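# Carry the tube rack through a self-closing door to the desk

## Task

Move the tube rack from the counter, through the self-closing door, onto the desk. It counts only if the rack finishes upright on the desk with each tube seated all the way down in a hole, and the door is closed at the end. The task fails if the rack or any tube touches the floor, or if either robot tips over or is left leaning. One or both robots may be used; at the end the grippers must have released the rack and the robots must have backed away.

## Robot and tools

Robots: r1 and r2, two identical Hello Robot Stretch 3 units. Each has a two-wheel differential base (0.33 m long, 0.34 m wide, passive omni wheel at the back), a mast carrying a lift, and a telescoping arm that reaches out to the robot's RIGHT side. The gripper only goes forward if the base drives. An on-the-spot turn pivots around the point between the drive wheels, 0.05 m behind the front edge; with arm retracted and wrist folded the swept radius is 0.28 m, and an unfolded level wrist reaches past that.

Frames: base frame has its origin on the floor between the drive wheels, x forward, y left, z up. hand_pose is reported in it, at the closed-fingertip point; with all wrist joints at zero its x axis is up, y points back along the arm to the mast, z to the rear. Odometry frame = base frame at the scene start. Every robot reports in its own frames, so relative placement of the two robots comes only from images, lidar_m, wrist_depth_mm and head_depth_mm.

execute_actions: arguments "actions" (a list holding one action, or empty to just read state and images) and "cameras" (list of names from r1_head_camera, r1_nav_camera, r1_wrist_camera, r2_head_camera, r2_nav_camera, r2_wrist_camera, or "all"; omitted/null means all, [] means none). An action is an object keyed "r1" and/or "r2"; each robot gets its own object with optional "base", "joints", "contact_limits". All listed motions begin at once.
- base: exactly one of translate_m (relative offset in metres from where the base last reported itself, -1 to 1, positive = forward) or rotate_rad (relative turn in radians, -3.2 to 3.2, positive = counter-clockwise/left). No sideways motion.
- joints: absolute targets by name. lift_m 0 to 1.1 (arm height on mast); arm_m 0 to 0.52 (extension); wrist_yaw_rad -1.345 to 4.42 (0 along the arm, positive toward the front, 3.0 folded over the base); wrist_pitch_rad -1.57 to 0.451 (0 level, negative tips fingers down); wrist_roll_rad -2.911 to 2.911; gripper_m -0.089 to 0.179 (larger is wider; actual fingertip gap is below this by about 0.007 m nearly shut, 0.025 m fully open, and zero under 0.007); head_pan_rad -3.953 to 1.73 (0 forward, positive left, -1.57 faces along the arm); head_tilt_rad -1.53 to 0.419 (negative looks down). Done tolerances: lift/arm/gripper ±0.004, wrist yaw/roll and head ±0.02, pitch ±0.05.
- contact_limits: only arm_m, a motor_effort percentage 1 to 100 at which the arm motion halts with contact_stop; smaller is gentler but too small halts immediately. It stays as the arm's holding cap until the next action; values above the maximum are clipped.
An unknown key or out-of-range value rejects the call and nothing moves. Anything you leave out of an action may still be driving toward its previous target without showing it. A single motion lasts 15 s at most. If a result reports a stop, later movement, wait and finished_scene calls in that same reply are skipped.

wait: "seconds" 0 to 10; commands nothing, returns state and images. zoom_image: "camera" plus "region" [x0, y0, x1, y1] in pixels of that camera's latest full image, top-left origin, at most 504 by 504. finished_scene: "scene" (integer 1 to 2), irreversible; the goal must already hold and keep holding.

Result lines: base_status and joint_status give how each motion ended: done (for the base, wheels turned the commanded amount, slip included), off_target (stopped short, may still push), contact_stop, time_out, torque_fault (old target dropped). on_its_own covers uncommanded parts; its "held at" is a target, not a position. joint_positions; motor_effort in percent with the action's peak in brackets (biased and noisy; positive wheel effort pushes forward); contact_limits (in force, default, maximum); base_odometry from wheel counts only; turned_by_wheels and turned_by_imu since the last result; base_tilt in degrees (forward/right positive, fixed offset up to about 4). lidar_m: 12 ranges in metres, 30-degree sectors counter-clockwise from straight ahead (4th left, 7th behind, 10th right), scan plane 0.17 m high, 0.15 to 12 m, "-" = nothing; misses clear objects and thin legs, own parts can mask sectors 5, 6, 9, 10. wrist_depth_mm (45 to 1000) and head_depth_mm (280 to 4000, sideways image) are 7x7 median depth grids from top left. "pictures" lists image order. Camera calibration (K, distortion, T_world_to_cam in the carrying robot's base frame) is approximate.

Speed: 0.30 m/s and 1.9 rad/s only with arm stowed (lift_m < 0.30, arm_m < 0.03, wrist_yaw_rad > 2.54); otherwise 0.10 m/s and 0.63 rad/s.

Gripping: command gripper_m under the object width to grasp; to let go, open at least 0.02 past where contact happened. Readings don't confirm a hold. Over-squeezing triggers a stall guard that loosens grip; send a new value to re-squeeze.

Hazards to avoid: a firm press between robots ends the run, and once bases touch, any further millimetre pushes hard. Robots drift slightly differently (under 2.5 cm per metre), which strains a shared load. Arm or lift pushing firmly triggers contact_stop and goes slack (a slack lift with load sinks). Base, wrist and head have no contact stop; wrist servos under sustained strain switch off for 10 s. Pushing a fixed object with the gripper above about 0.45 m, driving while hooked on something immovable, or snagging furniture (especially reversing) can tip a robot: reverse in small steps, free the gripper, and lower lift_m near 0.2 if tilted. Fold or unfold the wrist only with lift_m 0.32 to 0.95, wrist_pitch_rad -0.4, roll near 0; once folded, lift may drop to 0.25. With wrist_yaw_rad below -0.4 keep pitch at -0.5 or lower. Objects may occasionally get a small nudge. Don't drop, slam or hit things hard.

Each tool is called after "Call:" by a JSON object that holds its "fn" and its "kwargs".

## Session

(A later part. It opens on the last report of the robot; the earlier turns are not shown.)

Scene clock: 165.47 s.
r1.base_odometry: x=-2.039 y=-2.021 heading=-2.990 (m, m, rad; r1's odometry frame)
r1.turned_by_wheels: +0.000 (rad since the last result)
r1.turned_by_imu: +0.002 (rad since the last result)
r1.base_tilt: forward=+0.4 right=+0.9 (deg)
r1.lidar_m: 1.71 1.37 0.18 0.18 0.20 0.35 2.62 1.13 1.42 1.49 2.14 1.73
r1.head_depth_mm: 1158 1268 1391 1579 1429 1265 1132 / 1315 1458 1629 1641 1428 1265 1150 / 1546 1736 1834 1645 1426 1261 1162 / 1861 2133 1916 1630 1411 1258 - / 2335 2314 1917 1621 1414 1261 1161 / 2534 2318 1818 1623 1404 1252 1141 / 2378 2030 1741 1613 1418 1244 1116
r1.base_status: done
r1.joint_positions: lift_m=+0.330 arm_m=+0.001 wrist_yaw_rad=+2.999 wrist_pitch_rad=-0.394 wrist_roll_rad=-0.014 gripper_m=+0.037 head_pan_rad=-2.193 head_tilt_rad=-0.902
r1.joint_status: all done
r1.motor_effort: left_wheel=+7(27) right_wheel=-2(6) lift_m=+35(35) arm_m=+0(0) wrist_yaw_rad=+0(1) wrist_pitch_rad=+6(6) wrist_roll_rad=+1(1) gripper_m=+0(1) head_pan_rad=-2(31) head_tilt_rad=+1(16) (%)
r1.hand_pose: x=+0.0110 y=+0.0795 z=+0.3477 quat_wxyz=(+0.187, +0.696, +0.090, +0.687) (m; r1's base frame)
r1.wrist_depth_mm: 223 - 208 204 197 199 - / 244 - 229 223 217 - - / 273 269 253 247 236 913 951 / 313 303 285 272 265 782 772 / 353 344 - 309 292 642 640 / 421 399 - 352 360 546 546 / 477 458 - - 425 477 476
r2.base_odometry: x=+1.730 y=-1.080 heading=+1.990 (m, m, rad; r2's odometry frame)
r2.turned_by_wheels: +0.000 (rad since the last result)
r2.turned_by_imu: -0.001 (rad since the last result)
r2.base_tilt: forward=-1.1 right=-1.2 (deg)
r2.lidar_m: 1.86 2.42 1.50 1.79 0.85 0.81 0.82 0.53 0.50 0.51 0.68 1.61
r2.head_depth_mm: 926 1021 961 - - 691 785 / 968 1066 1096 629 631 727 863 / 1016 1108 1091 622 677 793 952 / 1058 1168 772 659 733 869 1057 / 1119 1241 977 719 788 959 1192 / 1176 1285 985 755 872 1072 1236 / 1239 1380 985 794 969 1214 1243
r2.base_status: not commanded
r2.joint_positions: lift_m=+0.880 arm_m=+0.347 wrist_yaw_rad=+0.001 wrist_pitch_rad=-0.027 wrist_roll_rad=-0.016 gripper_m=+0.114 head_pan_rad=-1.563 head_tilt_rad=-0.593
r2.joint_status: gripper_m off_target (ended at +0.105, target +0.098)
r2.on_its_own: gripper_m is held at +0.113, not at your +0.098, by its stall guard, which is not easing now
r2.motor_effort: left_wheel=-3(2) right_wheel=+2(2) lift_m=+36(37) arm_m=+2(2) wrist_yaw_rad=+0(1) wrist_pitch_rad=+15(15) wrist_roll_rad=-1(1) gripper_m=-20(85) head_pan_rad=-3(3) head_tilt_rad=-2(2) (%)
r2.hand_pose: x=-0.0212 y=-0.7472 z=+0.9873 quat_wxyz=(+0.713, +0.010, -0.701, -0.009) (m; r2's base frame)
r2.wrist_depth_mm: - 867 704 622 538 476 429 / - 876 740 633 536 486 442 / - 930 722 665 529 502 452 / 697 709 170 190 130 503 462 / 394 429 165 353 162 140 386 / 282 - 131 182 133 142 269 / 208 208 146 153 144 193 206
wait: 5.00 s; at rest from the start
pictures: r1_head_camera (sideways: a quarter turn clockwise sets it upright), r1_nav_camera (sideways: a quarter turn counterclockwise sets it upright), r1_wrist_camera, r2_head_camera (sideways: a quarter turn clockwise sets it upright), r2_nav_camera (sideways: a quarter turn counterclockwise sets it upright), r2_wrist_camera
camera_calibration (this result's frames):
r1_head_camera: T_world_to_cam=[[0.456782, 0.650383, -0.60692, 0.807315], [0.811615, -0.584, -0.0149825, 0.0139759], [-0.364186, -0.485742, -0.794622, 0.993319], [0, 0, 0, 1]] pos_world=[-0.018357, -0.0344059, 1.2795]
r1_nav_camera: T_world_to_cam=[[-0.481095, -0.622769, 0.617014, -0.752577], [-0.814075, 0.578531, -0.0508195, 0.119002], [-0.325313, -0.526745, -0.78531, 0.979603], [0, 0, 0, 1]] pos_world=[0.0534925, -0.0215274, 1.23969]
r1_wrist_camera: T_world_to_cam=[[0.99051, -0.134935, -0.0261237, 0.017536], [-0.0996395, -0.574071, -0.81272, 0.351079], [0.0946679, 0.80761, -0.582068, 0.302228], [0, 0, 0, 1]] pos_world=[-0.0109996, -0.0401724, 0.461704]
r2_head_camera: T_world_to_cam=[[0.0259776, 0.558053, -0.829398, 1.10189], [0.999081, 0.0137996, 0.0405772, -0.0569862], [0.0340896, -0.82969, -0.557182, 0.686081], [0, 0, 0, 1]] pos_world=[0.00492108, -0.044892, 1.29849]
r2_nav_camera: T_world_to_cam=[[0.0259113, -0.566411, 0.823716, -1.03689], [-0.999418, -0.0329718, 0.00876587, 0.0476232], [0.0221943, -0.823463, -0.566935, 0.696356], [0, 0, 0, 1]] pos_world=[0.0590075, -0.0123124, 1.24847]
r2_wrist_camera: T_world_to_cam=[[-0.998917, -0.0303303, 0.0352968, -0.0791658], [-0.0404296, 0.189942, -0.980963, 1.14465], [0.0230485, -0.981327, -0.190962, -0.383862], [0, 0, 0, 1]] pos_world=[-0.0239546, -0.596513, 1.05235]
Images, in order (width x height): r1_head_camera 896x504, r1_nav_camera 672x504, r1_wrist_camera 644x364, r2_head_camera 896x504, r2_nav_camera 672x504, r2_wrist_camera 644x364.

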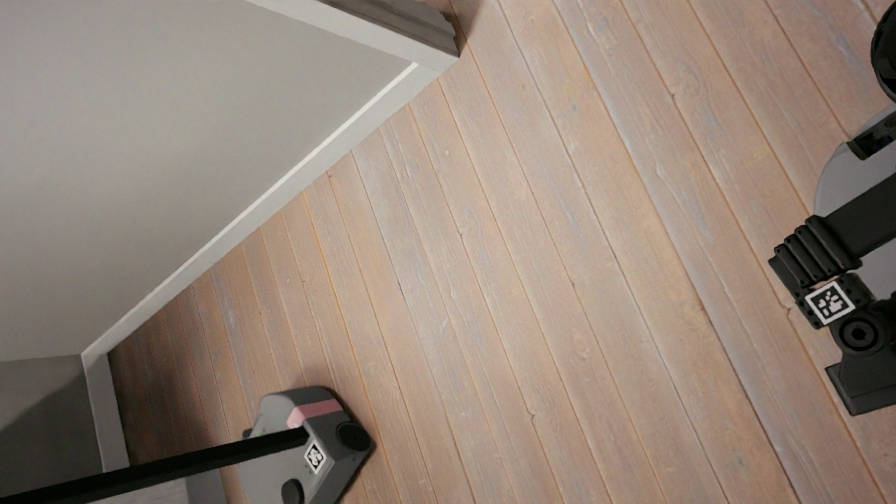

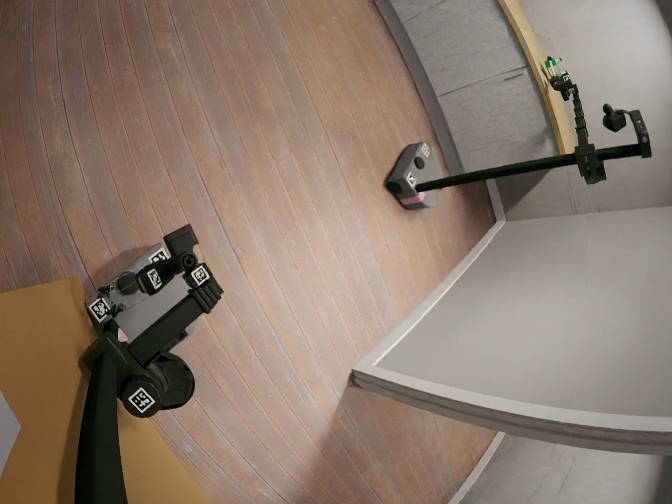

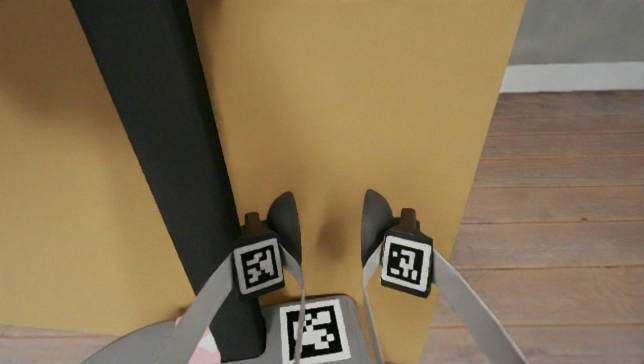

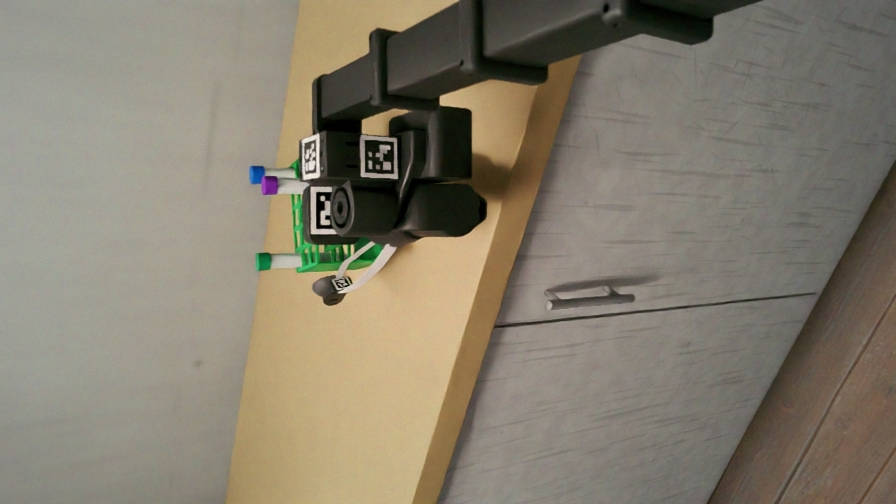

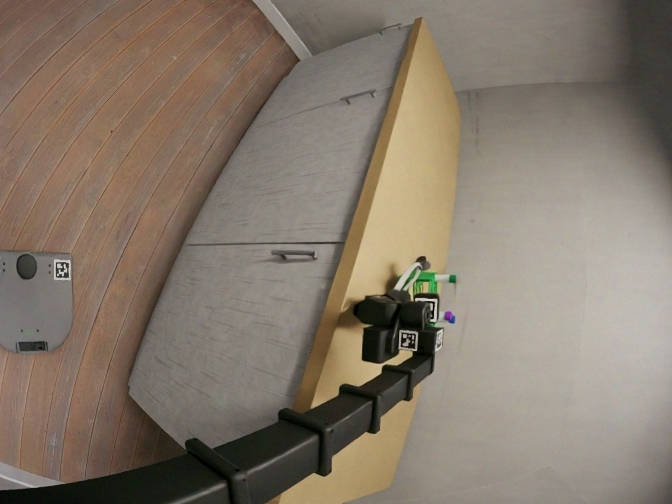

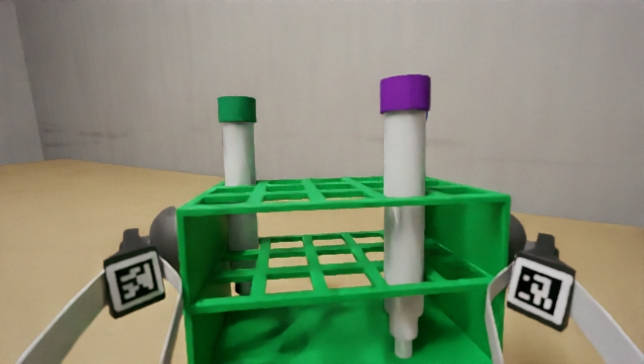

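Call:
{"fn": "execute_actions", "kwargs": {"actions": [{"r2":{"joints":{"lift_m":0.842}}}], "cameras": []}}

Call:
{"fn": "execute_actions", "kwargs": {"actions": [{"r2":{"joints":{"gripper_m":0.179}}}], "cameras": []}}

Call:
{"fn": "execute_actions", "kwargs": {"actions": [{"r2":{"joints":{"arm_m":0.368,"lift_m":0.845}}}], "cameras": ["r2_wrist_camera"]}}

Call:
{"fn": "execute_actions", "kwargs": {"actions": [{"r2":{"joints":{"gripper_m":0.112}}}], "cameras": ["r2_wrist_camera"]}}

Call:
{"fn": "execute_actions", "kwargs": {"actions": [{"r2":{"joints":{"lift_m":0.885}}}], "cameras": ["r2_wrist_camera","r2_head_camera"]}}

Scene clock: 175.67 s.
r1.base_odometry: x=-2.039 y=-2.021 heading=-2.990 (m, m, rad; r1's odometry frame)
r1.turned_by_wheels: +0.000 (rad since the last result)
r1.turned_by_imu: +0.001 (rad since the last result)
r1.base_tilt: forward=+0.4 right=+0.9 (deg)
r1.lidar_m: 1.71 1.37 0.18 0.18 0.20 0.35 2.61 1.12 1.42 1.49 2.14 1.73
r1.head_depth_mm: 1169 1272 1386 1573 1431 1261 1139 / 1326 1467 1645 1633 1420 1265 1147 / 1546 1723 1823 1642 1427 1254 1156 / 1857 2151 1921 1635 1430 1258 - / 2296 2329 1926 1627 1411 1255 1164 / 2515 2314 1797 1635 1405 1253 1145 / 2362 2023 1726 1619 1406 1245 1120
r1.base_status: not commanded
r1.joint_positions: lift_m=+0.330 arm_m=+0.001 wrist_yaw_rad=+2.999 wrist_pitch_rad=-0.394 wrist_roll_rad=-0.014 gripper_m=+0.037 head_pan_rad=-2.193 head_tilt_rad=-0.902
r1.joint_status: not commanded
r1.motor_effort: left_wheel=+7(7) right_wheel=-2(2) lift_m=+35(35) arm_m=+0(1) wrist_yaw_rad=+1(0) wrist_pitch_rad=+7(6) wrist_roll_rad=+1(1) gripper_m=+0(0) head_pan_rad=-3(2) head_tilt_rad=+1(1) (%)
r1.hand_pose: x=+0.0110 y=+0.0795 z=+0.3477 quat_wxyz=(+0.187, +0.696, +0.090, +0.687) (m; r1's base frame)
r1.wrist_depth_mm: 224 - 210 205 198 198 - / 245 - 227 224 217 - - / 275 268 253 245 238 948 936 / 310 304 285 274 265 758 772 / 358 345 - 311 291 638 629 / 419 397 - 355 360 551 534 / 479 453 - - 424 474 463
r2.base_odometry: x=+1.730 y=-1.080 heading=+1.990 (m, m, rad; r2's odometry frame)
r2.turned_by_wheels: +0.000 (rad since the last result)
r2.turned_by_imu: -0.001 (rad since the last result)
r2.base_tilt: forward=-1.1 right=-1.2 (deg)
r2.lidar_m: 1.86 2.43 1.50 1.79 0.85 0.81 0.82 0.53 0.50 0.51 0.68 1.62
r2.head_depth_mm: 926 1013 950 706 - 684 798 / 969 1060 1017 - 636 727 860 / 1013 1111 966 - 680 792 954 / 1065 1173 1000 659 733 866 1061 / 1110 1234 974 720 790 959 1191 / 1178 1294 980 755 875 1082 1237 / 1237 1367 984 794 965 1221 1236
r2.base_status: not commanded
r2.joint_positions: lift_m=+0.842 arm_m=+0.347 wrist_yaw_rad=+0.001 wrist_pitch_rad=-0.026 wrist_roll_rad=-0.016 gripper_m=+0.114 head_pan_rad=-1.563 head_tilt_rad=-0.593
r2.joint_status: all done
r2.on_its_own: gripper_m is held at +0.113, not at your +0.098, by its stall guard, which is not easing now
r2.motor_effort: left_wheel=-3(3) right_wheel=+3(2) lift_m=+20(32) arm_m=+2(2) wrist_yaw_rad=+0(1) wrist_pitch_rad=+15(15) wrist_roll_rad=+0(0) gripper_m=-20(21) head_pan_rad=-3(3) head_tilt_rad=-2(3) (%)
r2.hand_pose: x=-0.0212 y=-0.7473 z=+0.9503 quat_wxyz=(+0.713, +0.010, -0.701, -0.009) (m; r2's base frame)
r2.wrist_depth_mm: - 857 702 620 535 471 430 / - 912 700 617 519 488 440 / - 940 732 658 527 501 450 / 531 531 165 161 122 496 457 / 294 308 160 247 154 140 286 / 202 - 131 174 132 141 201 / - 156 144 150 143 147 153
pictures: none
No camera images: the call's "cameras" was empty. Leave "cameras" out to get every camera's image.

Scene clock: 176.80 s.
r1.base_odometry: x=-2.039 y=-2.021 heading=-2.990 (m, m, rad; r1's odometry frame)
r1.turned_by_wheels: +0.000 (rad since the last result)
r1.turned_by_imu: +0.000 (rad since the last result)
r1.base_tilt: forward=+0.4 right=+0.9 (deg)
r1.lidar_m: 1.72 1.37 0.18 0.18 0.20 0.35 2.62 1.13 1.43 1.49 2.15 1.73
r1.head_depth_mm: 1165 1257 1382 1577 1428 1258 1131 / 1324 1450 1637 1641 1423 1259 1145 / 1539 1738 1851 1635 1422 1257 1164 / 1864 2117 1908 1636 1419 1248 - / 2329 2323 1930 1625 1414 1257 1159 / 2544 2310 1808 1633 1396 1252 1139 / 2373 2004 1731 1616 1410 1251 1123
r1.base_status: not commanded
r1.joint_positions: lift_m=+0.330 arm_m=+0.001 wrist_yaw_rad=+2.999 wrist_pitch_rad=-0.394 wrist_roll_rad=-0.014 gripper_m=+0.037 head_pan_rad=-2.193 head_tilt_rad=-0.902
r1.joint_status: not commanded
r1.motor_effort: left_wheel=+7(7) right_wheel=-2(2) lift_m=+35(35) arm_m=+0(1) wrist_yaw_rad=+1(1) wrist_pitch_rad=+6(6) wrist_roll_rad=+1(1) gripper_m=+1(0) head_pan_rad=-3(2) head_tilt_rad=+0(0) (%)
r1.hand_pose: x=+0.0110 y=+0.0795 z=+0.3477 quat_wxyz=(+0.187, +0.696, +0.090, +0.687) (m; r1's base frame)
r1.wrist_depth_mm: 224 - 208 205 197 199 - / 244 - 228 222 216 - - / 272 271 250 246 239 956 958 / 310 303 281 273 265 768 777 / 359 344 - 310 291 637 621 / 422 400 - 350 363 540 539 / 487 452 - - 424 470 465
r2.base_odometry: x=+1.730 y=-1.080 heading=+1.990 (m, m, rad; r2's odometry frame)
r2.turned_by_wheels: +0.000 (rad since the last result)
r2.turned_by_imu: +0.000 (rad since the last result)
r2.base_tilt: forward=-1.1 right=-1.2 (deg)
r2.lidar_m: 1.85 2.42 1.50 1.80 0.86 0.81 0.82 0.53 0.50 0.52 0.67 1.62
r2.head_depth_mm: 933 1008 952 707 - 683 799 / 975 1063 1018 - 634 726 861 / 1017 1116 963 - 679 794 946 / 1057 1172 916 662 735 868 1059 / 1117 1235 977 719 790 952 1185 / 1177 1295 984 756 872 1071 1234 / 1235 1371 983 795 970 1215 1245
r2.base_status: not commanded
r2.joint_positions: lift_m=+0.842 arm_m=+0.347 wrist_yaw_rad=+0.001 wrist_pitch_rad=-0.026 wrist_roll_rad=-0.016 gripper_m=+0.179 head_pan_rad=-1.563 head_tilt_rad=-0.593
r2.joint_status: all done
r2.motor_effort: left_wheel=-3(2) right_wheel=+2(2) lift_m=+20(20) arm_m=+2(2) wrist_yaw_rad=-1(0) wrist_pitch_rad=+14(15) wrist_roll_rad=-1(1) gripper_m=+0(83) head_pan_rad=-3(3) head_tilt_rad=-3(3) (%)
r2.hand_pose: x=-0.0212 y=-0.7473 z=+0.9505 quat_wxyz=(+0.713, +0.010, -0.701, -0.009) (m; r2's base frame)
r2.wrist_depth_mm: - 856 723 625 539 470 429 / - 879 721 632 532 488 437 / - 936 721 652 122 501 449 / 526 531 164 163 123 492 453 / 294 293 163 200 155 139 292 / 217 181 135 145 131 140 213 / 148 155 144 151 144 148 147
pictures: none
No camera images: the call's "cameras" was empty. Leave "cameras" out to get every camera's image.

Scene clock: 177.87 s.
r1.base_odometry: x=-2.039 y=-2.021 heading=-2.990 (m, m, rad; r1's odometry frame)
r1.turned_by_wheels: +0.000 (rad since the last result)
r1.turned_by_imu: +0.000 (rad since the last result)
r1.base_tilt: forward=+0.4 right=+0.9 (deg)
r1.lidar_m: 1.72 1.37 0.18 0.18 0.20 0.35 2.62 1.13 1.42 1.49 2.15 1.73
r1.head_depth_mm: 1161 1268 1397 1581 1425 1270 1141 / 1314 1466 1622 1640 1419 1267 1144 / 1541 1740 1858 1646 1425 1262 1165 / 1838 2126 1928 1633 1421 1258 - / 2316 2319 1943 1620 1417 1255 1158 / 2508 2346 1800 1629 1407 1252 1138 / 2377 2026 1725 1626 1406 1245 1117
r1.base_status: not commanded
r1.joint_positions: lift_m=+0.330 arm_m=+0.001 wrist_yaw_rad=+2.999 wrist_pitch_rad=-0.394 wrist_roll_rad=-0.014 gripper_m=+0.037 head_pan_rad=-2.193 head_tilt_rad=-0.902
r1.joint_status: not commanded
r1.motor_effort: left_wheel=+7(7) right_wheel=-2(2) lift_m=+35(36) arm_m=-1(0) wrist_yaw_rad=+1(1) wrist_pitch_rad=+6(6) wrist_roll_rad=+1(1) gripper_m=+1(0) head_pan_rad=-3(2) head_tilt_rad=+1(2) (%)
r1.hand_pose: x=+0.0110 y=+0.0795 z=+0.3477 quat_wxyz=(+0.187, +0.696, +0.090, +0.687) (m; r1's base frame)
r1.wrist_depth_mm: 223 - 209 204 198 199 - / 247 - 229 223 218 - - / 272 270 254 248 239 924 944 / 313 302 282 274 264 787 755 / 361 348 - 309 293 635 633 / 417 396 - 351 360 547 536 / 478 456 - - 434 474 471
r2.base_odometry: x=+1.730 y=-1.080 heading=+1.990 (m, m, rad; r2's odometry frame)
r2.turned_by_wheels: +0.000 (rad since the last result)
r2.turned_by_imu: +0.000 (rad since the last result)
r2.base_tilt: forward=-1.1 right=-1.2 (deg)
r2.lidar_m: 1.85 2.42 1.50 1.80 0.85 0.81 0.82 0.53 0.50 0.51 0.67 1.62
r2.head_depth_mm: 927 1012 956 708 - 700 795 / 968 1057 1019 - 638 728 859 / 1010 1114 1029 - 677 789 952 / 1067 1178 971 660 730 863 1055 / 1115 1245 974 720 790 959 1188 / 1182 1297 981 755 874 1073 1244 / 1242 1374 984 795 964 1210 1242
r2.base_status: not commanded
r2.joint_positions: lift_m=+0.845 arm_m=+0.368 wrist_yaw_rad=+0.001 wrist_pitch_rad=-0.025 wrist_roll_rad=-0.016 gripper_m=+0.179 head_pan_rad=-1.563 head_tilt_rad=-0.593
r2.joint_status: all done
r2.motor_effort: left_wheel=-2(2) right_wheel=+3(3) lift_m=+35(38) arm_m=+2(2) wrist_yaw_rad=-1(1) wrist_pitch_rad=+14(14) wrist_roll_rad=+0(1) gripper_m=+1(0) head_pan_rad=-3(3) head_tilt_rad=-2(2) (%)
r2.hand_pose: x=-0.0212 y=-0.7683 z=+0.9528 quat_wxyz=(+0.713, +0.010, -0.701, -0.009) (m; r2's base frame)
r2.wrist_depth_mm: - 839 692 591 519 460 416 / - 887 683 618 516 472 422 / - 900 694 636 108 477 434 / 549 536 148 173 126 480 438 / 298 113 116 161 113 119 293 / 221 97 140 154 118 127 218 / 152 151 141 141 140 141 150
pictures: r2_wrist_camera
camera_calibration (this result's frames):
r2_wrist_camera: T_world_to_cam=[[-0.998918, -0.030227, 0.0353543, -0.0785716], [-0.040422, 0.188044, -0.981328, 1.11372], [0.0230144, -0.981695, -0.189062, -0.413196], [0, 0, 0, 1]] pos_world=[-0.0239583, -0.617436, 1.01758]
Images, in order (width x height): r2_wrist_camera 644x364.

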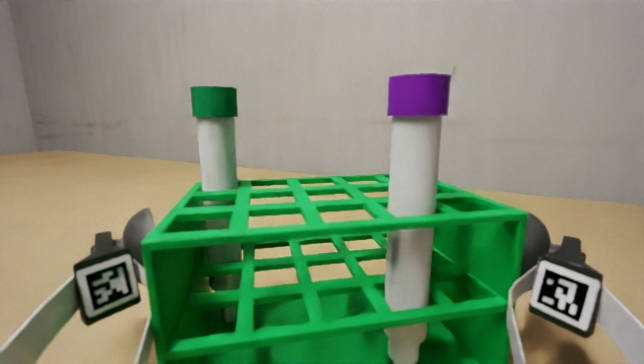

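Scene clock: 179.03 s.
r1.base_odometry: x=-2.039 y=-2.021 heading=-2.990 (m, m, rad; r1's odometry frame)
r1.turned_by_wheels: +0.000 (rad since the last result)
r1.turned_by_imu: +0.000 (rad since the last result)
r1.base_tilt: forward=+0.4 right=+0.8 (deg)
r1.lidar_m: 1.71 1.37 0.18 0.18 0.20 0.35 2.62 1.13 1.42 1.49 2.15 1.73
r1.head_depth_mm: 1161 1273 1387 1566 1419 1256 1137 / 1321 1470 1643 1635 1428 1255 1153 / 1537 1755 1857 1635 1421 1252 1166 / 1870 2133 1904 1628 1407 1248 - / 2322 2303 1932 1627 1427 1251 1166 / 2511 2328 1805 1627 1416 1256 1140 / 2366 2022 1724 1619 1395 1249 1123
r1.base_status: not commanded
r1.joint_positions: lift_m=+0.330 arm_m=+0.001 wrist_yaw_rad=+2.999 wrist_pitch_rad=-0.394 wrist_roll_rad=-0.014 gripper_m=+0.037 head_pan_rad=-2.193 head_tilt_rad=-0.902
r1.joint_status: not commanded
r1.motor_effort: left_wheel=+7(7) right_wheel=-2(2) lift_m=+35(35) arm_m=-1(0) wrist_yaw_rad=+1(2) wrist_pitch_rad=+6(6) wrist_roll_rad=+1(1) gripper_m=+1(0) head_pan_rad=-2(3) head_tilt_rad=+1(1) (%)
r1.hand_pose: x=+0.0110 y=+0.0795 z=+0.3477 quat_wxyz=(+0.187, +0.696, +0.090, +0.687) (m; r1's base frame)
r1.wrist_depth_mm: 223 - 209 203 197 198 - / 245 - 229 224 216 - - / 274 268 252 248 238 943 935 / 312 302 281 274 264 771 768 / 356 346 - 310 291 635 624 / 420 396 - 354 361 535 542 / 478 454 - - 434 471 472
r2.base_odometry: x=+1.730 y=-1.080 heading=+1.990 (m, m, rad; r2's odometry frame)
r2.turned_by_wheels: +0.000 (rad since the last result)
r2.turned_by_imu: +0.000 (rad since the last result)
r2.base_tilt: forward=-1.1 right=-1.1 (deg)
r2.lidar_m: 1.86 2.43 1.50 1.79 0.86 0.81 0.82 0.53 0.50 0.51 0.68 1.62
r2.head_depth_mm: 930 1016 952 710 - 701 792 / 968 1058 1016 - 637 728 859 / 1013 1116 1028 - 677 794 940 / 1058 1173 1003 661 731 867 1062 / 1108 1237 969 717 785 961 1186 / 1182 1292 979 754 874 1075 1238 / 1247 1375 982 799 967 1215 1244
r2.base_status: not commanded
r2.joint_positions: lift_m=+0.845 arm_m=+0.368 wrist_yaw_rad=+0.001 wrist_pitch_rad=-0.025 wrist_roll_rad=-0.016 gripper_m=+0.113 head_pan_rad=-1.563 head_tilt_rad=-0.593
r2.joint_status: all done
r2.motor_effort: left_wheel=-3(2) right_wheel=+3(2) lift_m=+36(36) arm_m=+2(2) wrist_yaw_rad=-1(1) wrist_pitch_rad=+14(14) wrist_roll_rad=+0(1) gripper_m=-22(94) head_pan_rad=-2(3) head_tilt_rad=-3(3) (%)
r2.hand_pose: x=-0.0212 y=-0.7683 z=+0.9529 quat_wxyz=(+0.713, +0.009, -0.701, -0.009) (m; r2's base frame)
r2.wrist_depth_mm: - 834 690 596 521 468 418 / - 883 687 617 513 476 432 / - 906 687 631 177 493 435 / 535 534 148 174 125 477 445 / 298 313 117 173 123 140 295 / 208 - 144 154 126 138 205 / - 158 135 147 147 151 158
pictures: r2_wrist_camera
camera_calibration (this result's frames):
r2_wrist_camera: T_world_to_cam=[[-0.998917, -0.0302167, 0.0353729, -0.0785845], [-0.0404296, 0.187673, -0.981399, 1.1136], [0.0230161, -0.981767, -0.188691, -0.413601], [0, 0, 0, 1]] pos_world=[-0.0239575, -0.617427, 1.01762]
Images, in order (width x height): r2_wrist_camera 644x364.

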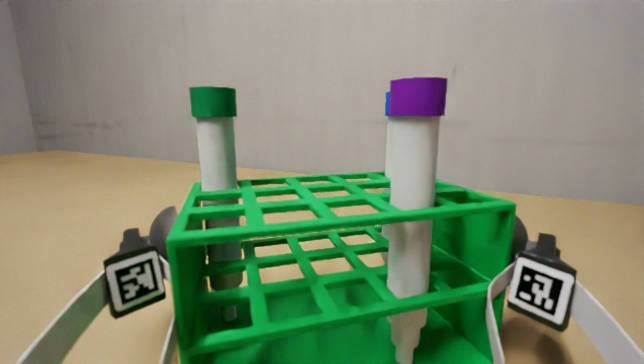

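Scene clock: 180.20 s.
r1.base_odometry: x=-2.039 y=-2.021 heading=-2.990 (m, m, rad; r1's odometry frame)
r1.turned_by_wheels: +0.000 (rad since the last result)
r1.turned_by_imu: +0.000 (rad since the last result)
r1.base_tilt: forward=+0.4 right=+0.9 (deg)
r1.lidar_m: 1.72 1.38 0.18 0.18 0.20 0.35 2.61 1.12 1.42 1.49 2.15 1.73
r1.head_depth_mm: 1164 1262 1390 1565 1431 1259 1131 / 1321 1469 1630 1640 1422 1262 1148 / 1545 1731 1836 1627 1428 1261 1160 / 1864 2149 1928 1645 1419 1257 - / 2343 2332 1921 1627 1414 1259 1158 / 2532 2300 1812 1639 1414 1253 1143 / 2352 2029 1707 1606 1418 1242 1125
r1.base_status: not commanded
r1.joint_positions: lift_m=+0.330 arm_m=+0.001 wrist_yaw_rad=+2.999 wrist_pitch_rad=-0.394 wrist_roll_rad=-0.014 gripper_m=+0.037 head_pan_rad=-2.193 head_tilt_rad=-0.902
r1.joint_status: not commanded
r1.motor_effort: left_wheel=+7(7) right_wheel=-2(2) lift_m=+35(35) arm_m=+0(1) wrist_yaw_rad=+1(1) wrist_pitch_rad=+6(6) wrist_roll_rad=+1(1) gripper_m=+0(1) head_pan_rad=-3(3) head_tilt_rad=+0(0) (%)
r1.hand_pose: x=+0.0110 y=+0.0795 z=+0.3477 quat_wxyz=(+0.187, +0.696, +0.090, +0.687) (m; r1's base frame)
r1.wrist_depth_mm: 224 - 210 203 199 200 - / 246 - 227 224 216 - - / 274 268 252 247 239 957 959 / 311 301 282 272 265 762 779 / 356 344 - 308 290 643 626 / 425 401 - 352 363 540 533 / 477 459 - - 431 475 462
r2.base_odometry: x=+1.730 y=-1.080 heading=+1.990 (m, m, rad; r2's odometry frame)
r2.turned_by_wheels: +0.000 (rad since the last result)
r2.turned_by_imu: +0.000 (rad since the last result)
r2.base_tilt: forward=-1.1 right=-1.2 (deg)
r2.lidar_m: 1.86 2.42 1.50 1.79 0.86 0.81 0.82 0.53 0.50 0.51 0.68 1.62
r2.head_depth_mm: 926 1015 1011 - 619 689 783 / 971 1058 1106 628 632 726 861 / 1014 1104 - 632 677 791 947 / 1061 1174 869 672 729 866 1061 / 1105 1241 976 717 790 961 1180 / 1176 1285 982 754 874 1065 1241 / 1233 1371 987 797 968 1212 1244
r2.base_status: not commanded
r2.joint_positions: lift_m=+0.885 arm_m=+0.368 wrist_yaw_rad=+0.001 wrist_pitch_rad=-0.027 wrist_roll_rad=-0.016 gripper_m=+0.116 head_pan_rad=-1.563 head_tilt_rad=-0.593
r2.joint_status: all done
r2.motor_effort: left_wheel=-2(3) right_wheel=+3(2) lift_m=+36(38) arm_m=+2(2) wrist_yaw_rad=-1(0) wrist_pitch_rad=+16(15) wrist_roll_rad=+0(0) gripper_m=-20(22) head_pan_rad=-3(3) head_tilt_rad=-3(2) (%)
r2.hand_pose: x=-0.0212 y=-0.7682 z=+0.9923 quat_wxyz=(+0.713, +0.010, -0.701, -0.009) (m; r2's base frame)
r2.wrist_depth_mm: - 847 684 593 522 458 417 / - 848 699 607 513 474 425 / - 917 699 635 177 489 428 / 732 712 153 182 127 489 451 / 409 424 120 182 124 139 399 / 291 - 143 152 127 138 276 / 215 214 142 149 141 195 214
pictures: r2_head_camera (sideways: a quarter turn clockwise sets it upright), r2_wrist_camera
camera_calibration (this result's frames):
r2_head_camera: T_world_to_cam=[[0.0259776, 0.558053, -0.829398, 1.10189], [0.999081, 0.0137998, 0.0405772, -0.0569862], [0.0340897, -0.82969, -0.557182, 0.686081], [0, 0, 0, 1]] pos_world=[0.00492108, -0.044892, 1.29849]
r2_wrist_camera: T_world_to_cam=[[-0.998917, -0.0303033, 0.0352955, -0.079964], [-0.0404246, 0.19, -0.980951, 1.15357], [0.0230199, -0.981316, -0.19102, -0.403448], [0, 0, 0, 1]] pos_world=[-0.0239576, -0.617511, 1.05735]
Images, in order (width x height): r2_head_camera 896x504, r2_wrist_camera 644x364.

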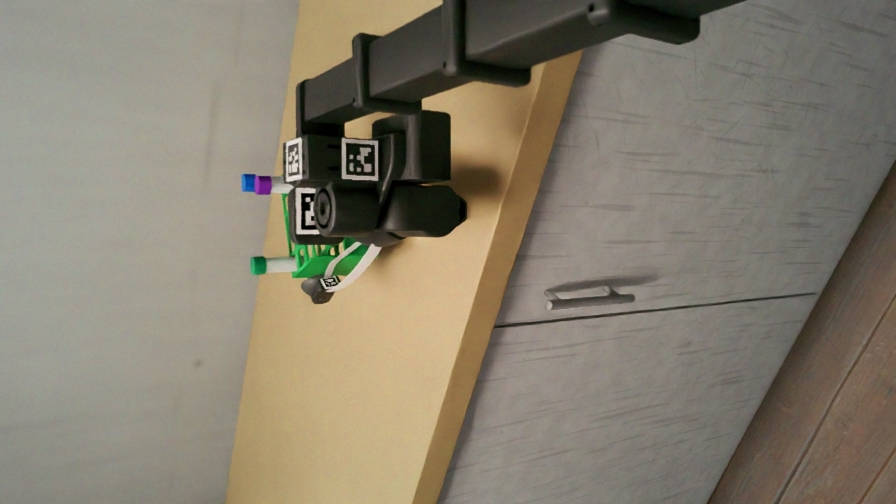

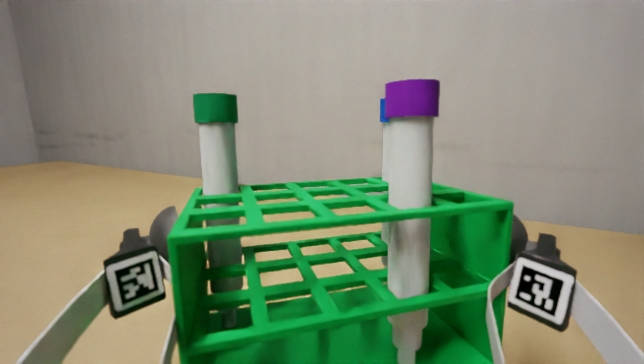

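Call:
{"fn": "execute_actions", "kwargs": {"actions": [{"r2":{"joints":{"lift_m":0.846}}}], "cameras": []}}

Call:
{"fn": "execute_actions", "kwargs": {"actions": [{"r2":{"joints":{"gripper_m":0.179}}}], "cameras": []}}

Call:
{"fn": "execute_actions", "kwargs": {"actions": [{"r2":{"joints":{"arm_m":0.28}}}], "cameras": ["r2_wrist_camera","r2_head_camera"]}}

Scene clock: 191.43 s.
r1.base_odometry: x=-2.039 y=-2.021 heading=-2.990 (m, m, rad; r1's odometry frame)
r1.turned_by_wheels: +0.000 (rad since the last result)
r1.turned_by_imu: +0.001 (rad since the last result)
r1.base_tilt: forward=+0.3 right=+0.9 (deg)
r1.lidar_m: 1.71 1.37 0.18 0.18 0.20 0.35 2.62 1.13 1.42 1.49 2.15 1.73
r1.head_depth_mm: 1163 1258 1399 1577 1437 1263 1140 / 1334 1468 1629 1648 1438 1254 1151 / 1556 1725 1835 1642 1428 1262 1165 / 1867 2106 1914 1637 1411 1250 - / 2310 2327 1912 1644 1411 1244 1157 / 2541 2304 1810 1626 1416 1256 1141 / 2395 2015 1722 1630 1416 1254 1123
r1.base_status: not commanded
r1.joint_positions: lift_m=+0.330 arm_m=+0.001 wrist_yaw_rad=+2.999 wrist_pitch_rad=-0.394 wrist_roll_rad=-0.014 gripper_m=+0.037 head_pan_rad=-2.193 head_tilt_rad=-0.902
r1.joint_status: not commanded
r1.motor_effort: left_wheel=+7(7) right_wheel=-2(2) lift_m=+35(35) arm_m=-1(0) wrist_yaw_rad=+1(1) wrist_pitch_rad=+7(6) wrist_roll_rad=+1(1) gripper_m=+0(0) head_pan_rad=-2(2) head_tilt_rad=+1(1) (%)
r1.hand_pose: x=+0.0110 y=+0.0795 z=+0.3477 quat_wxyz=(+0.187, +0.696, +0.090, +0.687) (m; r1's base frame)
r1.wrist_depth_mm: 223 - 210 203 198 197 - / 246 - 227 224 216 - - / 273 271 251 246 240 908 987 / 314 302 283 275 264 753 771 / 357 347 - 310 290 636 637 / 421 396 - 355 361 535 537 / 484 457 - - 434 469 470
r2.base_odometry: x=+1.730 y=-1.080 heading=+1.990 (m, m, rad; r2's odometry frame)
r2.turned_by_wheels: +0.000 (rad since the last result)
r2.turned_by_imu: -0.001 (rad since the last result)
r2.base_tilt: forward=-1.2 right=-1.2 (deg)
r2.lidar_m: 1.85 2.42 1.50 1.80 0.85 0.81 0.82 0.53 0.50 0.51 0.68 1.62
r2.head_depth_mm: 931 1016 958 702 - 700 794 / 973 1058 1016 - 638 730 860 / 1017 1121 1023 - 677 789 949 / 1062 1171 1025 659 732 864 1060 / 1119 1238 971 718 789 961 1189 / 1179 1289 976 755 871 1070 1246 / 1243 1367 984 796 967 1214 1247
r2.base_status: not commanded
r2.joint_positions: lift_m=+0.846 arm_m=+0.368 wrist_yaw_rad=+0.001 wrist_pitch_rad=-0.026 wrist_roll_rad=-0.016 gripper_m=+0.116 head_pan_rad=-1.563 head_tilt_rad=-0.593
r2.joint_status: all done
r2.motor_effort: left_wheel=-2(2) right_wheel=+3(2) lift_m=+20(33) arm_m=+2(2) wrist_yaw_rad=-1(1) wrist_pitch_rad=+15(15) wrist_roll_rad=-1(1) gripper_m=-20(20) head_pan_rad=-2(2) head_tilt_rad=-3(3) (%)
r2.hand_pose: x=-0.0212 y=-0.7683 z=+0.9543 quat_wxyz=(+0.713, +0.010, -0.701, -0.009) (m; r2's base frame)
r2.wrist_depth_mm: - 826 686 591 522 467 423 / - 844 683 627 508 476 429 / - 909 692 630 173 484 435 / 546 553 149 179 125 489 441 / 304 317 121 181 123 140 299 / 211 - 144 151 126 141 209 / - 160 134 148 142 152 159
pictures: none
No camera images: the call's "cameras" was empty. Leave "cameras" out to get every camera's image.

Scene clock: 192.57 s.
r1.base_odometry: x=-2.039 y=-2.021 heading=-2.990 (m, m, rad; r1's odometry frame)
r1.turned_by_wheels: +0.000 (rad since the last result)
r1.turned_by_imu: +0.000 (rad since the last result)
r1.base_tilt: forward=+0.4 right=+0.9 (deg)
r1.lidar_m: 1.71 1.37 0.18 0.18 0.20 0.35 2.62 1.13 1.42 1.49 2.15 1.73
r1.head_depth_mm: 1165 1261 1395 1581 1436 1268 1137 / 1323 1465 1631 1655 1426 1258 1146 / 1552 1722 1837 1632 1429 1256 1165 / 1849 2135 1900 1626 1420 1252 - / 2348 2330 1925 1630 1426 1260 1164 / 2525 2311 1796 1637 1408 1259 1137 / 2354 2020 1735 1629 1422 1247 1128
r1.base_status: not commanded
r1.joint_positions: lift_m=+0.330 arm_m=+0.001 wrist_yaw_rad=+2.999 wrist_pitch_rad=-0.394 wrist_roll_rad=-0.014 gripper_m=+0.037 head_pan_rad=-2.193 head_tilt_rad=-0.902
r1.joint_status: not commanded
r1.motor_effort: left_wheel=+7(7) right_wheel=-2(2) lift_m=+35(35) arm_m=+0(1) wrist_yaw_rad=+0(1) wrist_pitch_rad=+6(6) wrist_roll_rad=+1(1) gripper_m=+0(1) head_pan_rad=-2(3) head_tilt_rad=+1(1) (%)
r1.hand_pose: x=+0.0110 y=+0.0795 z=+0.3477 quat_wxyz=(+0.187, +0.696, +0.090, +0.687) (m; r1's base frame)
r1.wrist_depth_mm: 222 - 207 206 199 199 - / 244 - 229 223 216 - - / 274 270 253 247 238 926 946 / 314 301 282 274 264 766 756 / 353 344 - 310 295 646 629 / 422 400 - 351 363 550 533 / 485 453 - - 425 480 467
r2.base_odometry: x=+1.730 y=-1.080 heading=+1.990 (m, m, rad; r2's odometry frame)
r2.turned_by_wheels: +0.000 (rad since the last result)
r2.turned_by_imu: +0.000 (rad since the last result)
r2.base_tilt: forward=-1.1 right=-1.1 (deg)
r2.lidar_m: 1.86 2.43 1.50 1.79 0.86 0.81 0.83 0.53 0.50 0.51 0.67 1.61
r2.head_depth_mm: 928 1009 953 707 - 700 795 / 967 1061 1021 - 637 727 857 / 1017 1116 1026 - 677 790 947 / 1066 1174 971 658 737 865 1060 / 1110 1245 981 718 788 954 1177 / 1177 1292 984 753 872 1074 1235 / 1243 1369 989 798 970 1216 1253
r2.base_status: not commanded
r2.joint_positions: lift_m=+0.846 arm_m=+0.368 wrist_yaw_rad=+0.001 wrist_pitch_rad=-0.026 wrist_roll_rad=-0.016 gripper_m=+0.179 head_pan_rad=-1.563 head_tilt_rad=-0.593
r2.joint_status: all done
r2.motor_effort: left_wheel=-3(3) right_wheel=+3(2) lift_m=+20(20) arm_m=+2(2) wrist_yaw_rad=-1(0) wrist_pitch_rad=+15(15) wrist_roll_rad=-1(1) gripper_m=+0(82) head_pan_rad=-2(3) head_tilt_rad=-3(3) (%)
r2.hand_pose: x=-0.0212 y=-0.7683 z=+0.9544 quat_wxyz=(+0.713, +0.010, -0.701, -0.009) (m; r2's base frame)
r2.wrist_depth_mm: - 813 689 600 528 465 421 / - 882 719 622 532 473 422 / - 905 675 634 120 489 437 / 546 545 149 184 132 485 449 / 304 332 117 164 122 135 299 / 224 96 144 154 126 134 222 / 154 153 144 142 149 150 153
pictures: none
No camera images: the call's "cameras" was empty. Leave "cameras" out to get every camera's image.

Scene clock: 194.43 s.
r1.base_odometry: x=-2.039 y=-2.021 heading=-2.990 (m, m, rad; r1's odometry frame)
r1.turned_by_wheels: +0.000 (rad since the last result)
r1.turned_by_imu: +0.000 (rad since the last result)
r1.base_tilt: forward=+0.4 right=+0.9 (deg)
r1.lidar_m: 1.72 1.38 0.18 0.18 0.20 0.35 2.62 1.13 1.42 1.49 2.15 1.73
r1.head_depth_mm: 1165 1265 1390 1583 1432 1262 1138 / 1327 1459 1633 1641 1419 1256 1147 / 1558 1742 1828 1643 1435 1260 1158 / 1846 2139 1915 1638 1422 1256 - / 2298 2314 1917 1640 1422 1253 1157 / 2513 2291 1802 1640 1410 1242 1140 / 2339 2036 1716 1602 1409 1255 1122
r1.base_status: not commanded
r1.joint_positions: lift_m=+0.330 arm_m=+0.001 wrist_yaw_rad=+2.999 wrist_pitch_rad=-0.394 wrist_roll_rad=-0.014 gripper_m=+0.037 head_pan_rad=-2.193 head_tilt_rad=-0.902
r1.joint_status: not commanded
r1.motor_effort: left_wheel=+7(7) right_wheel=-2(2) lift_m=+35(35) arm_m=+0(1) wrist_yaw_rad=+1(1) wrist_pitch_rad=+6(6) wrist_roll_rad=+1(1) gripper_m=+0(0) head_pan_rad=-3(3) head_tilt_rad=+0(0) (%)
r1.hand_pose: x=+0.0110 y=+0.0795 z=+0.3477 quat_wxyz=(+0.187, +0.696, +0.090, +0.687) (m; r1's base frame)
r1.wrist_depth_mm: 222 - 209 203 199 198 - / 244 - 228 223 216 - - / 273 267 252 243 239 923 957 / 310 302 281 275 261 761 771 / 356 347 - 310 292 646 638 / 423 397 - 350 357 541 536 / 477 459 - - 435 478 466
r2.base_odometry: x=+1.730 y=-1.080 heading=+1.990 (m, m, rad; r2's odometry frame)
r2.turned_by_wheels: +0.000 (rad since the last result)
r2.turned_by_imu: +0.000 (rad since the last result)
r2.base_tilt: forward=-1.1 right=-1.2 (deg)
r2.lidar_m: 1.86 2.42 1.50 1.79 0.85 0.81 0.83 0.53 0.50 0.51 0.68 1.61
r2.head_depth_mm: 929 1009 955 707 - 703 801 / 968 1056 957 - 650 728 860 / 1016 1112 913 - 698 790 952 / 1058 1174 911 663 739 865 1062 / 1117 1245 974 707 789 957 1185 / 1174 1294 983 758 876 1066 1246 / 1244 1371 982 797 968 1219 1239
r2.base_status: not commanded
r2.joint_positions: lift_m=+0.846 arm_m=+0.280 wrist_yaw_rad=+0.001 wrist_pitch_rad=-0.025 wrist_roll_rad=-0.016 gripper_m=+0.179 head_pan_rad=-1.563 head_tilt_rad=-0.593
r2.joint_status: all done
r2.motor_effort: left_wheel=-3(2) right_wheel=+3(3) lift_m=+20(20) arm_m=-2(3) wrist_yaw_rad=+0(1) wrist_pitch_rad=+14(14) wrist_roll_rad=+0(1) gripper_m=+0(0) head_pan_rad=-3(3) head_tilt_rad=-2(3) (%)
r2.hand_pose: x=-0.0212 y=-0.6808 z=+0.9546 quat_wxyz=(+0.713, +0.009, -0.701, -0.009) (m; r2's base frame)
r2.wrist_depth_mm: - 941 783 666 585 520 472 / - 968 806 689 601 550 489 / - - 859 735 598 548 497 / 551 548 471 266 235 536 495 / 304 335 280 250 236 318 301 / 225 199 210 206 209 209 222 / 155 162 161 161 159 160 153
pictures: r2_head_camera (sideways: a quarter turn clockwise sets it upright), r2_wrist_camera
camera_calibration (this result's frames):
r2_head_camera: T_world_to_cam=[[0.0259776, 0.558053, -0.829399, 1.10189], [0.999081, 0.0137996, 0.0405772, -0.0569862], [0.0340896, -0.829691, -0.557182, 0.686081], [0, 0, 0, 1]] pos_world=[0.00492108, -0.044892, 1.29849]
r2_wrist_camera: T_world_to_cam=[[-0.998918, -0.0302193, 0.0353615, -0.0759913], [-0.0404219, 0.187803, -0.981375, 1.09892], [0.0230154, -0.981742, -0.188821, -0.32719], [0, 0, 0, 1]] pos_world=[-0.0239582, -0.529893, 1.01936]
Images, in order (width x height): r2_head_camera 896x504, r2_wrist_camera 644x364.

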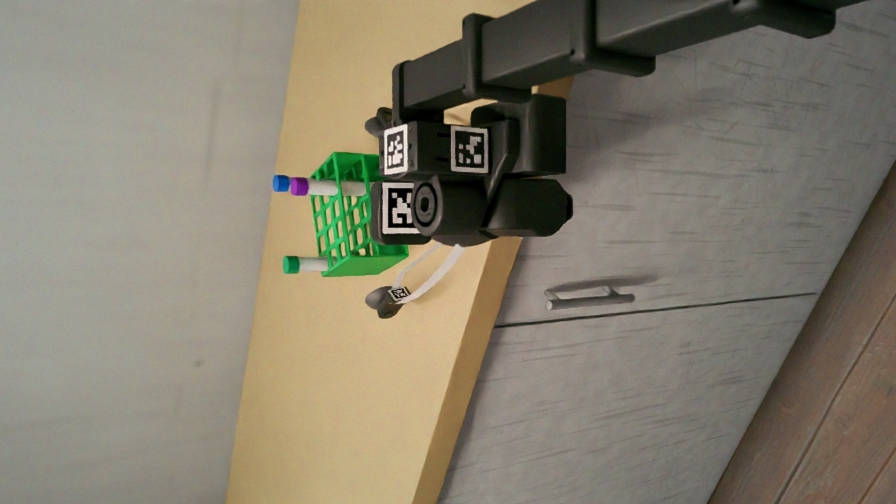

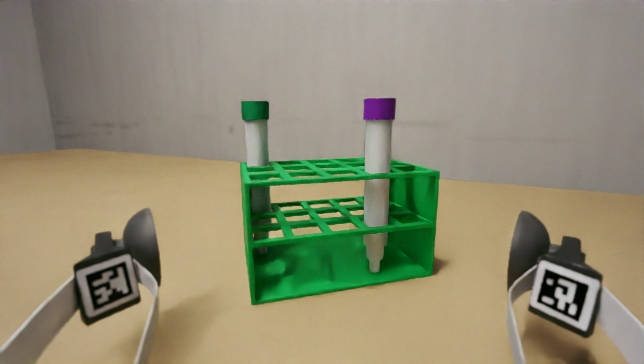

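Call:
{"fn": "execute_actions", "kwargs": {"actions": [{"r2":{"base":{"translate_m":-0.07},"joints":{"wrist_yaw_rad":0.215,"lift_m":0.84}}}], "cameras": ["r2_wrist_camera"]}}

Scene clock: 206.83 s.
r1.base_odometry: x=-2.039 y=-2.021 heading=-2.990 (m, m, rad; r1's odometry frame)
r1.turned_by_wheels: +0.000 (rad since the last result)
r1.turned_by_imu: +0.002 (rad since the last result)
r1.base_tilt: forward=+0.4 right=+0.9 (deg)
r1.lidar_m: 1.72 1.37 0.18 0.18 0.20 0.35 2.63 1.13 1.47 1.53 2.15 1.73
r1.head_depth_mm: 1162 1268 1382 1582 1418 1267 1134 / 1320 1470 1639 1640 1425 1266 1145 / 1544 1729 1836 1632 1421 1258 1157 / 1848 2156 1919 1641 1423 1254 - / 2320 2321 1920 1628 1414 1256 1165 / 2548 2347 1802 1618 1413 1259 1142 / 1869 1981 1796 1629 1416 1245 1115
r1.base_status: not commanded
r1.joint_positions: lift_m=+0.330 arm_m=+0.001 wrist_yaw_rad=+2.999 wrist_pitch_rad=-0.394 wrist_roll_rad=-0.014 gripper_m=+0.037 head_pan_rad=-2.193 head_tilt_rad=-0.902
r1.joint_status: not commanded
r1.motor_effort: left_wheel=+7(7) right_wheel=-2(2) lift_m=+35(35) arm_m=+0(0) wrist_yaw_rad=-1(1) wrist_pitch_rad=+6(6) wrist_roll_rad=+1(1) gripper_m=+0(1) head_pan_rad=-3(2) head_tilt_rad=+1(1) (%)
r1.hand_pose: x=+0.0110 y=+0.0795 z=+0.3477 quat_wxyz=(+0.187, +0.696, +0.090, +0.687) (m; r1's base frame)
r1.wrist_depth_mm: 223 - 207 203 199 198 - / 245 - 230 224 217 - - / 275 269 251 245 238 918 994 / 311 302 280 275 262 770 791 / 353 344 - 310 291 639 632 / 414 406 - 352 359 540 538 / 481 458 - - 431 476 470
r2.base_odometry: x=+1.759 y=-1.144 heading=+1.990 (m, m, rad; r2's odometry frame)
r2.turned_by_wheels: +0.000 (rad since the last result)
r2.turned_by_imu: -0.002 (rad since the last result)
r2.base_tilt: forward=-1.0 right=-1.2 (deg)
r2.lidar_m: 1.92 2.51 1.53 1.12 0.79 0.74 0.76 0.50 0.47 0.48 0.63 1.51
r2.head_depth_mm: 900 983 949 706 - 658 751 / 941 1030 962 - 603 678 799 / 987 1085 966 - 652 734 882 / 1030 1141 820 686 690 808 985 / 1086 1198 920 663 745 895 1158 / 1142 1277 986 721 816 995 1213 / 1204 1332 986 758 899 1130 1247
r2.base_status: done
r2.joint_positions: lift_m=+0.840 arm_m=+0.280 wrist_yaw_rad=+0.213 wrist_pitch_rad=-0.021 wrist_roll_rad=-0.016 gripper_m=+0.179 head_pan_rad=-1.563 head_tilt_rad=-0.593
r2.joint_status: all done
r2.motor_effort: left_wheel=-2(10) right_wheel=+2(5) lift_m=+19(21) arm_m=-2(1) wrist_yaw_rad=+1(1) wrist_pitch_rad=+12(14) wrist_roll_rad=+0(1) gripper_m=+0(0) head_pan_rad=-3(2) head_tilt_rad=-2(2) (%)
r2.hand_pose: x=+0.0327 y=-0.6751 z=+0.9496 quat_wxyz=(+0.710, +0.082, -0.696, +0.068) (m; r2's base frame)
r2.wrist_depth_mm: - - 982 766 623 518 450 / - - - 766 629 530 458 / - - - 786 631 542 474 / 533 535 398 248 256 520 468 / 293 323 263 240 233 302 288 / 217 190 203 201 201 200 211 / 148 154 154 154 154 153 146
pictures: r2_wrist_camera
camera_calibration (this result's frames):
r2_wrist_camera: T_world_to_cam=[[-0.970119, -0.240026, 0.0354611, -0.164467], [-0.0784069, 0.171819, -0.982003, 1.08609], [0.229614, -0.95544, -0.185504, -0.315957], [0, 0, 0, 1]] pos_world=[-0.001848, -0.527965, 1.01376]
Images, in order (width x height): r2_wrist_camera 644x364.

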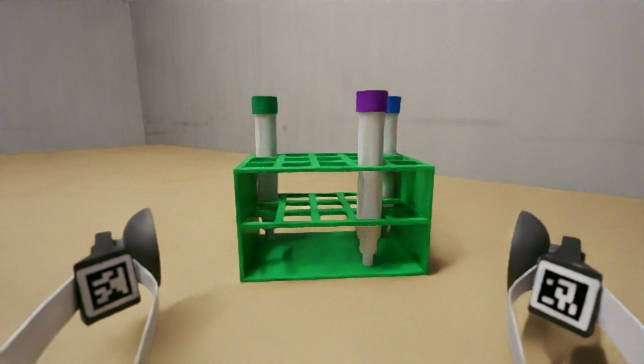

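Call:
{"fn": "execute_actions", "kwargs": {"actions": [{"r2":{"base":{"translate_m":0.011},"joints":{"wrist_yaw_rad":0.255,"arm_m":0.368}}}], "cameras": ["r2_wrist_camera"]}}

Scene clock: 214.33 s.
r1.base_odometry: x=-2.039 y=-2.021 heading=-2.990 (m, m, rad; r1's odometry frame)
r1.turned_by_wheels: +0.000 (rad since the last result)
r1.turned_by_imu: +0.001 (rad since the last result)
r1.base_tilt: forward=+0.4 right=+0.9 (deg)
r1.lidar_m: 1.71 1.37 0.18 0.18 0.20 0.35 2.62 1.13 1.46 1.52 2.15 1.73
r1.head_depth_mm: 1169 1267 1394 1570 1417 1269 1143 / 1327 1470 1638 1640 1427 1263 1141 / 1556 1732 1839 1634 1419 1264 1166 / 1853 2145 1907 1625 1412 1250 - / 2303 2339 1932 1622 1414 1252 1158 / 2514 2313 1799 1626 1405 1253 1142 / 1840 1994 1758 1615 1405 1249 1125
r1.base_status: not commanded
r1.joint_positions: lift_m=+0.330 arm_m=+0.001 wrist_yaw_rad=+2.999 wrist_pitch_rad=-0.394 wrist_roll_rad=-0.014 gripper_m=+0.037 head_pan_rad=-2.193 head_tilt_rad=-0.902
r1.joint_status: not commanded
r1.motor_effort: left_wheel=+7(7) right_wheel=-2(2) lift_m=+35(35) arm_m=+0(0) wrist_yaw_rad=+1(1) wrist_pitch_rad=+6(7) wrist_roll_rad=+1(1) gripper_m=+0(1) head_pan_rad=-2(3) head_tilt_rad=+1(1) (%)
r1.hand_pose: x=+0.0110 y=+0.0795 z=+0.3477 quat_wxyz=(+0.187, +0.696, +0.090, +0.687) (m; r1's base frame)
r1.wrist_depth_mm: 222 - 210 204 199 198 - / 245 - 228 224 216 - - / 273 267 252 247 238 957 964 / 314 300 281 275 263 767 759 / 358 344 - 309 289 646 632 / 423 402 - 349 362 541 533 / 479 454 - - 431 470 475
r2.base_odometry: x=+1.754 y=-1.134 heading=+1.990 (m, m, rad; r2's odometry frame)
r2.turned_by_wheels: +0.000 (rad since the last result)
r2.turned_by_imu: -0.001 (rad since the last result)
r2.base_tilt: forward=-1.1 right=-1.2 (deg)
r2.lidar_m: 1.91 2.50 1.53 1.13 0.80 0.75 0.77 0.50 0.47 0.49 0.64 1.53
r2.head_depth_mm: 909 989 952 706 - 658 758 / 947 1039 1017 - 586 686 812 / 983 1087 1024 - 636 744 898 / 1038 1141 1033 636 689 817 1001 / 1093 1214 978 690 741 902 1154 / 1141 1288 980 722 821 1008 1218 / 1206 1334 986 768 907 1146 1239
r2.base_status: done
r2.joint_positions: lift_m=+0.840 arm_m=+0.368 wrist_yaw_rad=+0.254 wrist_pitch_rad=-0.020 wrist_roll_rad=-0.016 gripper_m=+0.179 head_pan_rad=-1.563 head_tilt_rad=-0.593
r2.joint_status: all done
r2.motor_effort: left_wheel=-3(6) right_wheel=+2(9) lift_m=+19(19) arm_m=+2(2) wrist_yaw_rad=+2(3) wrist_pitch_rad=+11(12) wrist_roll_rad=+0(0) gripper_m=+0(0) head_pan_rad=-3(3) head_tilt_rad=-3(3) (%)
r2.hand_pose: x=+0.0428 y=-0.7603 z=+0.9500 quat_wxyz=(+0.708, +0.096, -0.694, +0.083) (m; r2's base frame)
r2.wrist_depth_mm: - - 917 712 559 467 406 / - - 906 704 520 478 410 / - - 903 741 115 486 412 / 536 538 165 184 118 473 420 / 295 116 162 181 122 133 290 / 217 181 128 138 125 124 212 / 148 148 143 150 143 143 146
pictures: r2_wrist_camera
camera_calibration (this result's frames):
r2_wrist_camera: T_world_to_cam=[[-0.959611, -0.27908, 0.0355067, -0.205322], [-0.0849196, 0.16702, -0.98229, 1.09881], [0.268207, -0.945631, -0.183974, -0.395237], [0, 0, 0, 1]] pos_world=[0.00228691, -0.614573, 1.01393]
Images, in order (width x height): r2_wrist_camera 644x364.

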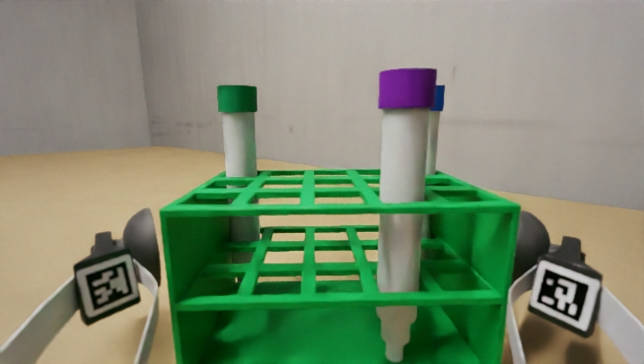

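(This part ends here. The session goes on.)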